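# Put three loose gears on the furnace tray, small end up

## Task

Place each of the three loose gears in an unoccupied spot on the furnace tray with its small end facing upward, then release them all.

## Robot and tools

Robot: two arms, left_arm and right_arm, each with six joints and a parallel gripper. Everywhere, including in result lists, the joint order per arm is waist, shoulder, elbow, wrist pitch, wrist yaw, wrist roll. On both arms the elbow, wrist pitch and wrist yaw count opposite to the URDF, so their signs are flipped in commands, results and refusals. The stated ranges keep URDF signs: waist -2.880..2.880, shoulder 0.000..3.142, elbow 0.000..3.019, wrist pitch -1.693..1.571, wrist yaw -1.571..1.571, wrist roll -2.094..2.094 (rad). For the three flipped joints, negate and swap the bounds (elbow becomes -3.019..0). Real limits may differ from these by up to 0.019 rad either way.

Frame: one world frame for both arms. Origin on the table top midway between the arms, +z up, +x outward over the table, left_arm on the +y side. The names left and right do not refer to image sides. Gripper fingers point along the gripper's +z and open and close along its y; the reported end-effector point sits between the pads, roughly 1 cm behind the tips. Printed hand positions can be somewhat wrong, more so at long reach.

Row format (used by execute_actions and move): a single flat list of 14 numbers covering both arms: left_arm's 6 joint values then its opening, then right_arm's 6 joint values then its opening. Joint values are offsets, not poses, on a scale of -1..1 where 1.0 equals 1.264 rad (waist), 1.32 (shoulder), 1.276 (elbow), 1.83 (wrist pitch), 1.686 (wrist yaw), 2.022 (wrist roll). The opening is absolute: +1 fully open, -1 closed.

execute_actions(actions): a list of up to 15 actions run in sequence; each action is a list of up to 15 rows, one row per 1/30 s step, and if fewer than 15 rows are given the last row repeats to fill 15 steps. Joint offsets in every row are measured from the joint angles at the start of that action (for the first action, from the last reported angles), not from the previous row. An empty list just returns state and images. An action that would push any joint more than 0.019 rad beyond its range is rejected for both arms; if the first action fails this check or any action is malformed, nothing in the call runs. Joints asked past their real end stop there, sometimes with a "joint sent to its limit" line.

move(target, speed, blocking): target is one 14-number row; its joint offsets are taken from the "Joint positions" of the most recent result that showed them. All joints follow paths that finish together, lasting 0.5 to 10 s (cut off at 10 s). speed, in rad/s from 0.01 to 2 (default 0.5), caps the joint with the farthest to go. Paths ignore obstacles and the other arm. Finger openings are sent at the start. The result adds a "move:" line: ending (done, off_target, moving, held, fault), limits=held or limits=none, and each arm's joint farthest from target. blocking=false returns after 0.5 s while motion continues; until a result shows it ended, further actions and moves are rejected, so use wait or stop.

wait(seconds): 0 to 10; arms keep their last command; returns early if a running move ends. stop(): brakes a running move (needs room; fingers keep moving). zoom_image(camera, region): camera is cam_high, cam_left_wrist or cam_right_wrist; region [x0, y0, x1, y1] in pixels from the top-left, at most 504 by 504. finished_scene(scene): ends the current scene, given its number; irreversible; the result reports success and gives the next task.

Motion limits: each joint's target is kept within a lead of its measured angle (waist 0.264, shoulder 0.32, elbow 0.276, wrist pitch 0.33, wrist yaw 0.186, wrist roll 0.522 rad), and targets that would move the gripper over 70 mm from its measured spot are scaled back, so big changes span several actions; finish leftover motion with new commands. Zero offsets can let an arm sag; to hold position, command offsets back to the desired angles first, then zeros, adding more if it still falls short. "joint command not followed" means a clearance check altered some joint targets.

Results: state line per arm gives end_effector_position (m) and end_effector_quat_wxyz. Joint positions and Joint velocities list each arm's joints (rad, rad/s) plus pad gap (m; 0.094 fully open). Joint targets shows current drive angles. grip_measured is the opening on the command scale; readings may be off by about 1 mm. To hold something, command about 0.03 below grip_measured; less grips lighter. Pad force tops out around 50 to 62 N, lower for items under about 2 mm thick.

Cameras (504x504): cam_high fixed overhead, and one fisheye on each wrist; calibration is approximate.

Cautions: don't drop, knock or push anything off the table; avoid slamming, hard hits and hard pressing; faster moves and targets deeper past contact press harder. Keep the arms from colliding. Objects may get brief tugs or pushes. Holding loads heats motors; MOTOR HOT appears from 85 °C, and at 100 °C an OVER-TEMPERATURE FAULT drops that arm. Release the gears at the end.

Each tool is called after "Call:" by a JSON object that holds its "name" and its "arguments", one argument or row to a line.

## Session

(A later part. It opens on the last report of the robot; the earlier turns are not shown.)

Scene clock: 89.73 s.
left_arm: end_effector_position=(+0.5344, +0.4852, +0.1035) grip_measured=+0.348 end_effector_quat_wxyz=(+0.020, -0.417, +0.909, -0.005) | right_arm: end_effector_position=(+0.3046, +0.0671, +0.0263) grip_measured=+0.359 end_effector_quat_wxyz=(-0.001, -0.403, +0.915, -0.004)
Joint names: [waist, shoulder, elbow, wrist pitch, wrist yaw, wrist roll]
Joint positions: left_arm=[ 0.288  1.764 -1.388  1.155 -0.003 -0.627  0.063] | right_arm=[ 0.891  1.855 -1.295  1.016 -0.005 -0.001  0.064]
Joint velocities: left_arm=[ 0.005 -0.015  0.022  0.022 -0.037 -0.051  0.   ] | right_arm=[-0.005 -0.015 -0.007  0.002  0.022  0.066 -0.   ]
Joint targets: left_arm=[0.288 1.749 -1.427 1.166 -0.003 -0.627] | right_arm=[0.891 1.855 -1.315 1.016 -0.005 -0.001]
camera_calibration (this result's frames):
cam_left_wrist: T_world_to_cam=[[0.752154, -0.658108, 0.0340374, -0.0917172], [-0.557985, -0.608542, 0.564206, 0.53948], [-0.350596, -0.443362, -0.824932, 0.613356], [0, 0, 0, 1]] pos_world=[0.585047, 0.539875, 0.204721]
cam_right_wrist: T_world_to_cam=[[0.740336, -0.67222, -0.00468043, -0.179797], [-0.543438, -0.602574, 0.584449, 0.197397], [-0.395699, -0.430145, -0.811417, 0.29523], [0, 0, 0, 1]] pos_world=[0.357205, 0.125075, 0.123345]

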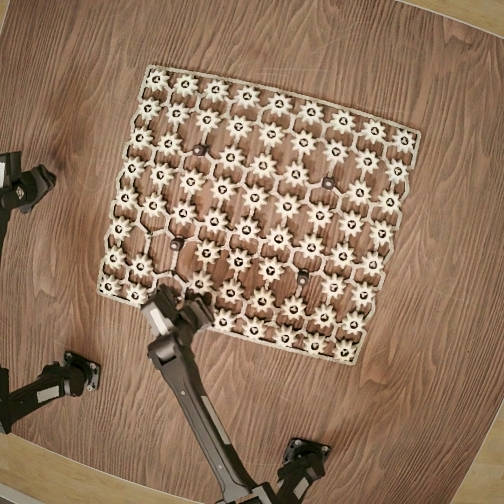

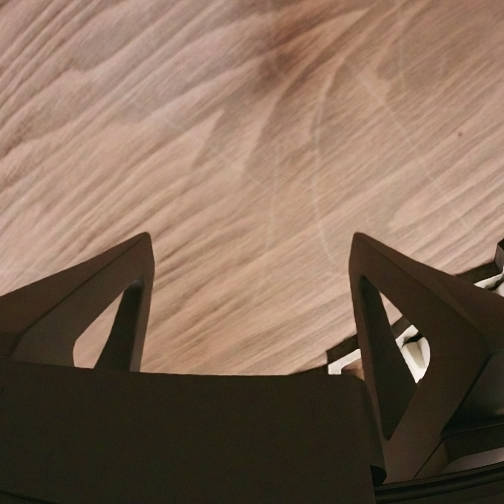

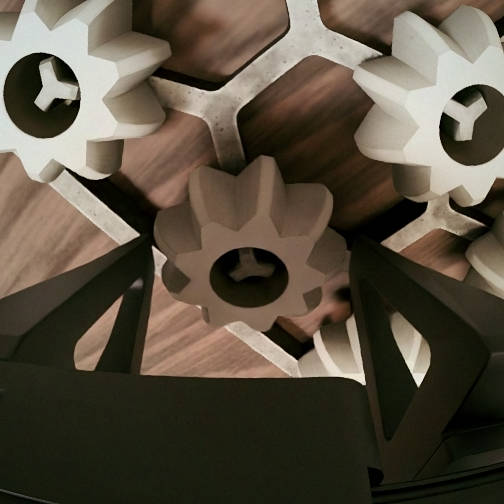

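Call:
{"name": "execute_actions", "arguments": {
  "actions": [
    [[0,-0.011,-0.03,0.006,0,0,0.35,0,-0.012,-0.030,0,0,0,0.36],[0,-0.011,-0.03,0.006,0,0,0.35,0,-0.020,-0.040,0.004,0,0,0.36],[0,-0.011,-0.03,0.006,0,0,0.35,0,-0.025,-0.045,0.009,0,0,0.36],[0,-0.011,-0.03,0.006,0,0,0.35,0,-0.029,-0.049,0.015,0,0,0.36],[0,-0.011,-0.03,0.006,0,0,0.35,0,-0.033,-0.053,0.021,0,0,0.36],[0,-0.011,-0.03,0.006,0,0,0.35,0,-0.037,-0.057,0.027,0,0,0.36],[0,-0.011,-0.03,0.006,0,0,0.35,0,-0.041,-0.061,0.033,0,0,0.36],[0,-0.011,-0.03,0.006,0,0,0.35,0,-0.045,-0.065,0.039,0,0,0.36],[0,-0.011,-0.03,0.006,0,0,0.35,0,-0.049,-0.069,0.045,0,0,0.36],[0,-0.011,-0.03,0.006,0,0,0.35,0,-0.053,-0.073,0.051,0,0,0.36],[0,-0.011,-0.03,0.006,0,0,0.35,0,-0.057,-0.077,0.057,0,0,0.36],[0,-0.011,-0.03,0.006,0,0,0.35,0,-0.061,-0.081,0.063,0,0,0.36],[0,-0.011,-0.03,0.006,0,0,0.35,0,-0.065,-0.085,0.069,0,0,0.36],[0,-0.011,-0.03,0.006,0,0,0.35,0,-0.068,-0.089,0.074,0,0,0.36],[0,-0.011,-0.03,0.006,0,0,0.35,0,-0.070,-0.093,0.079,0,0,0.36]]
  ]
}}

Call:
{"name": "wait", "arguments": {
  "seconds": 0.3
}}

Scene clock: 91.07 s.
left_arm: end_effector_position=(+0.5344, +0.4852, +0.1035) grip_measured=+0.348 end_effector_quat_wxyz=(+0.020, -0.417, +0.909, -0.005) | right_arm: end_effector_position=(+0.3062, +0.0689, +0.0727) grip_measured=+0.359 end_effector_quat_wxyz=(-0.002, -0.403, +0.915, -0.004)
Joint names: [waist, shoulder, elbow, wrist pitch, wrist yaw, wrist roll]
Joint positions: left_arm=[ 0.288  1.764 -1.388  1.155 -0.003 -0.627  0.063] | right_arm=[ 0.891  1.803 -1.356  1.131 -0.005 -0.001  0.064]
Joint velocities: left_arm=[-0.015 -0.015 -0.007  0.017  0.022 -0.051 -0.001] | right_arm=[-0.015 -0.2   -0.168  0.291  0.007 -0.066 -0.001]
Joint targets: left_arm=[0.288 1.749 -1.427 1.166 -0.003 -0.627] | right_arm=[0.891 1.762 -1.414 1.161 -0.005 -0.001]
camera_calibration (this result's frames):
cam_left_wrist: T_world_to_cam=[[0.752154, -0.658108, 0.0340374, -0.0917172], [-0.557985, -0.608542, 0.564206, 0.53948], [-0.350596, -0.443362, -0.824932, 0.613356], [0, 0, 0, 1]] pos_world=[0.585047, 0.539875, 0.204721]
cam_right_wrist: T_world_to_cam=[[0.740333, -0.672224, -0.00468618, -0.179589], [-0.542985, -0.60208, 0.585377, 0.171959], [-0.396326, -0.430829, -0.810748, 0.334425], [0, 0, 0, 1]] pos_world=[0.358868, 0.126889, 0.169632]

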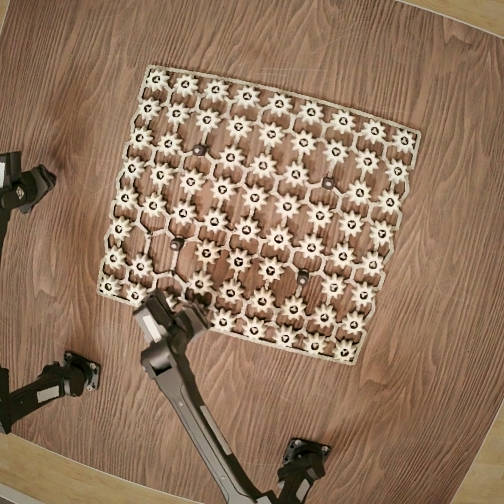

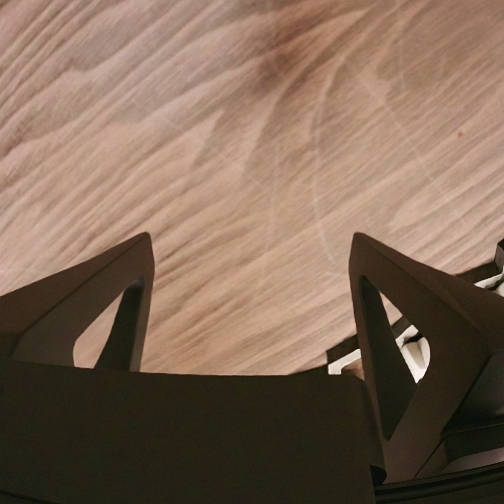

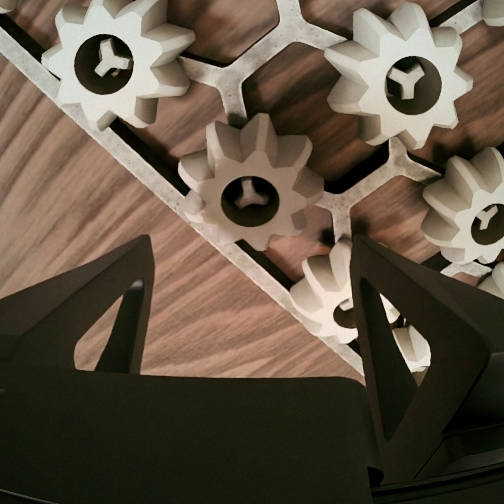

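Scene clock: 91.37 s.
left_arm: end_effector_position=(+0.5344, +0.4852, +0.1035) grip_measured=+0.348 end_effector_quat_wxyz=(+0.020, -0.417, +0.909, -0.005) | right_arm: end_effector_position=(+0.3090, +0.0719, +0.0911) grip_measured=+0.359 end_effector_quat_wxyz=(+0.009, -0.403, +0.915, +0.001)
Joint names: [waist, shoulder, elbow, wrist pitch, wrist yaw, wrist roll]
Joint positions: left_arm=[ 0.288  1.764 -1.388  1.155 -0.003 -0.627  0.063] | right_arm=[ 0.891  1.778 -1.375  1.15  -0.005 -0.001  0.064]
Joint velocities: left_arm=[-0.015 -0.005  0.002 -0.002  0.081 -0.007 -0.   ] | right_arm=[-0.005 -0.005 -0.002  0.027 -0.007 -0.007 -0.001]
Joint targets: left_arm=[0.288 1.749 -1.427 1.166 -0.003 -0.627] | right_arm=[0.891 1.762 -1.414 1.161 -0.005 -0.001]
wait: 0.30 s; no rest
camera_calibration (this result's frames):
cam_left_wrist: T_world_to_cam=[[0.752154, -0.658108, 0.0340374, -0.0917172], [-0.557985, -0.608542, 0.564206, 0.53948], [-0.350596, -0.443362, -0.824932, 0.613356], [0, 0, 0, 1]] pos_world=[0.585047, 0.539875, 0.204721]
cam_right_wrist: T_world_to_cam=[[0.740408, -0.672142, -0.00456424, -0.179564], [-0.552335, -0.612275, 0.565726, 0.169895], [-0.383043, -0.416347, -0.824581, 0.347924], [0, 0, 0, 1]] pos_world=[0.360059, 0.128187, 0.189958]

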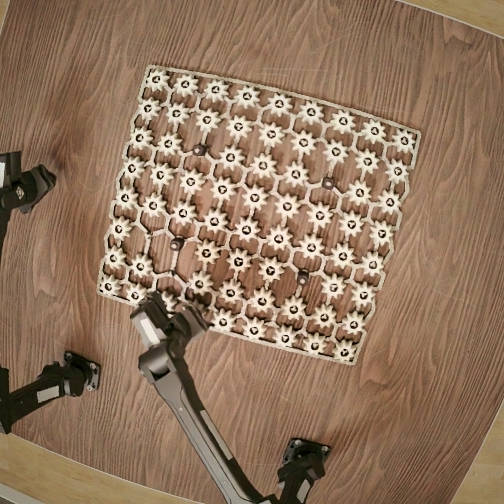

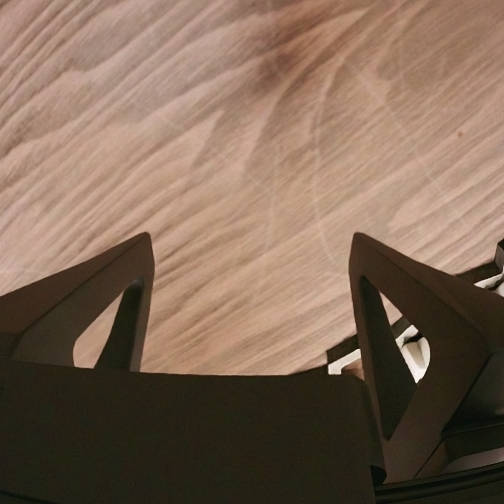

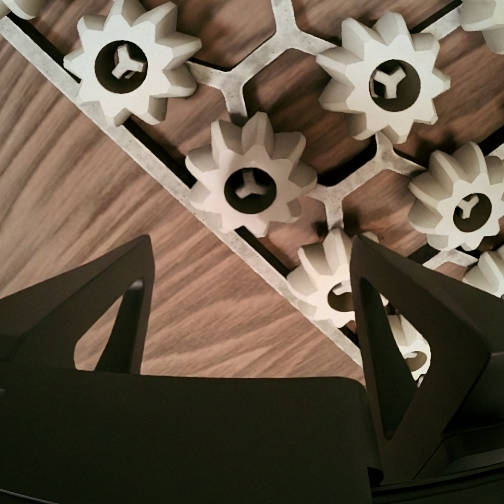

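Call:
{"name": "finished_scene", "arguments": {
  "scene": 2
}}

The scene is finished: the task was done.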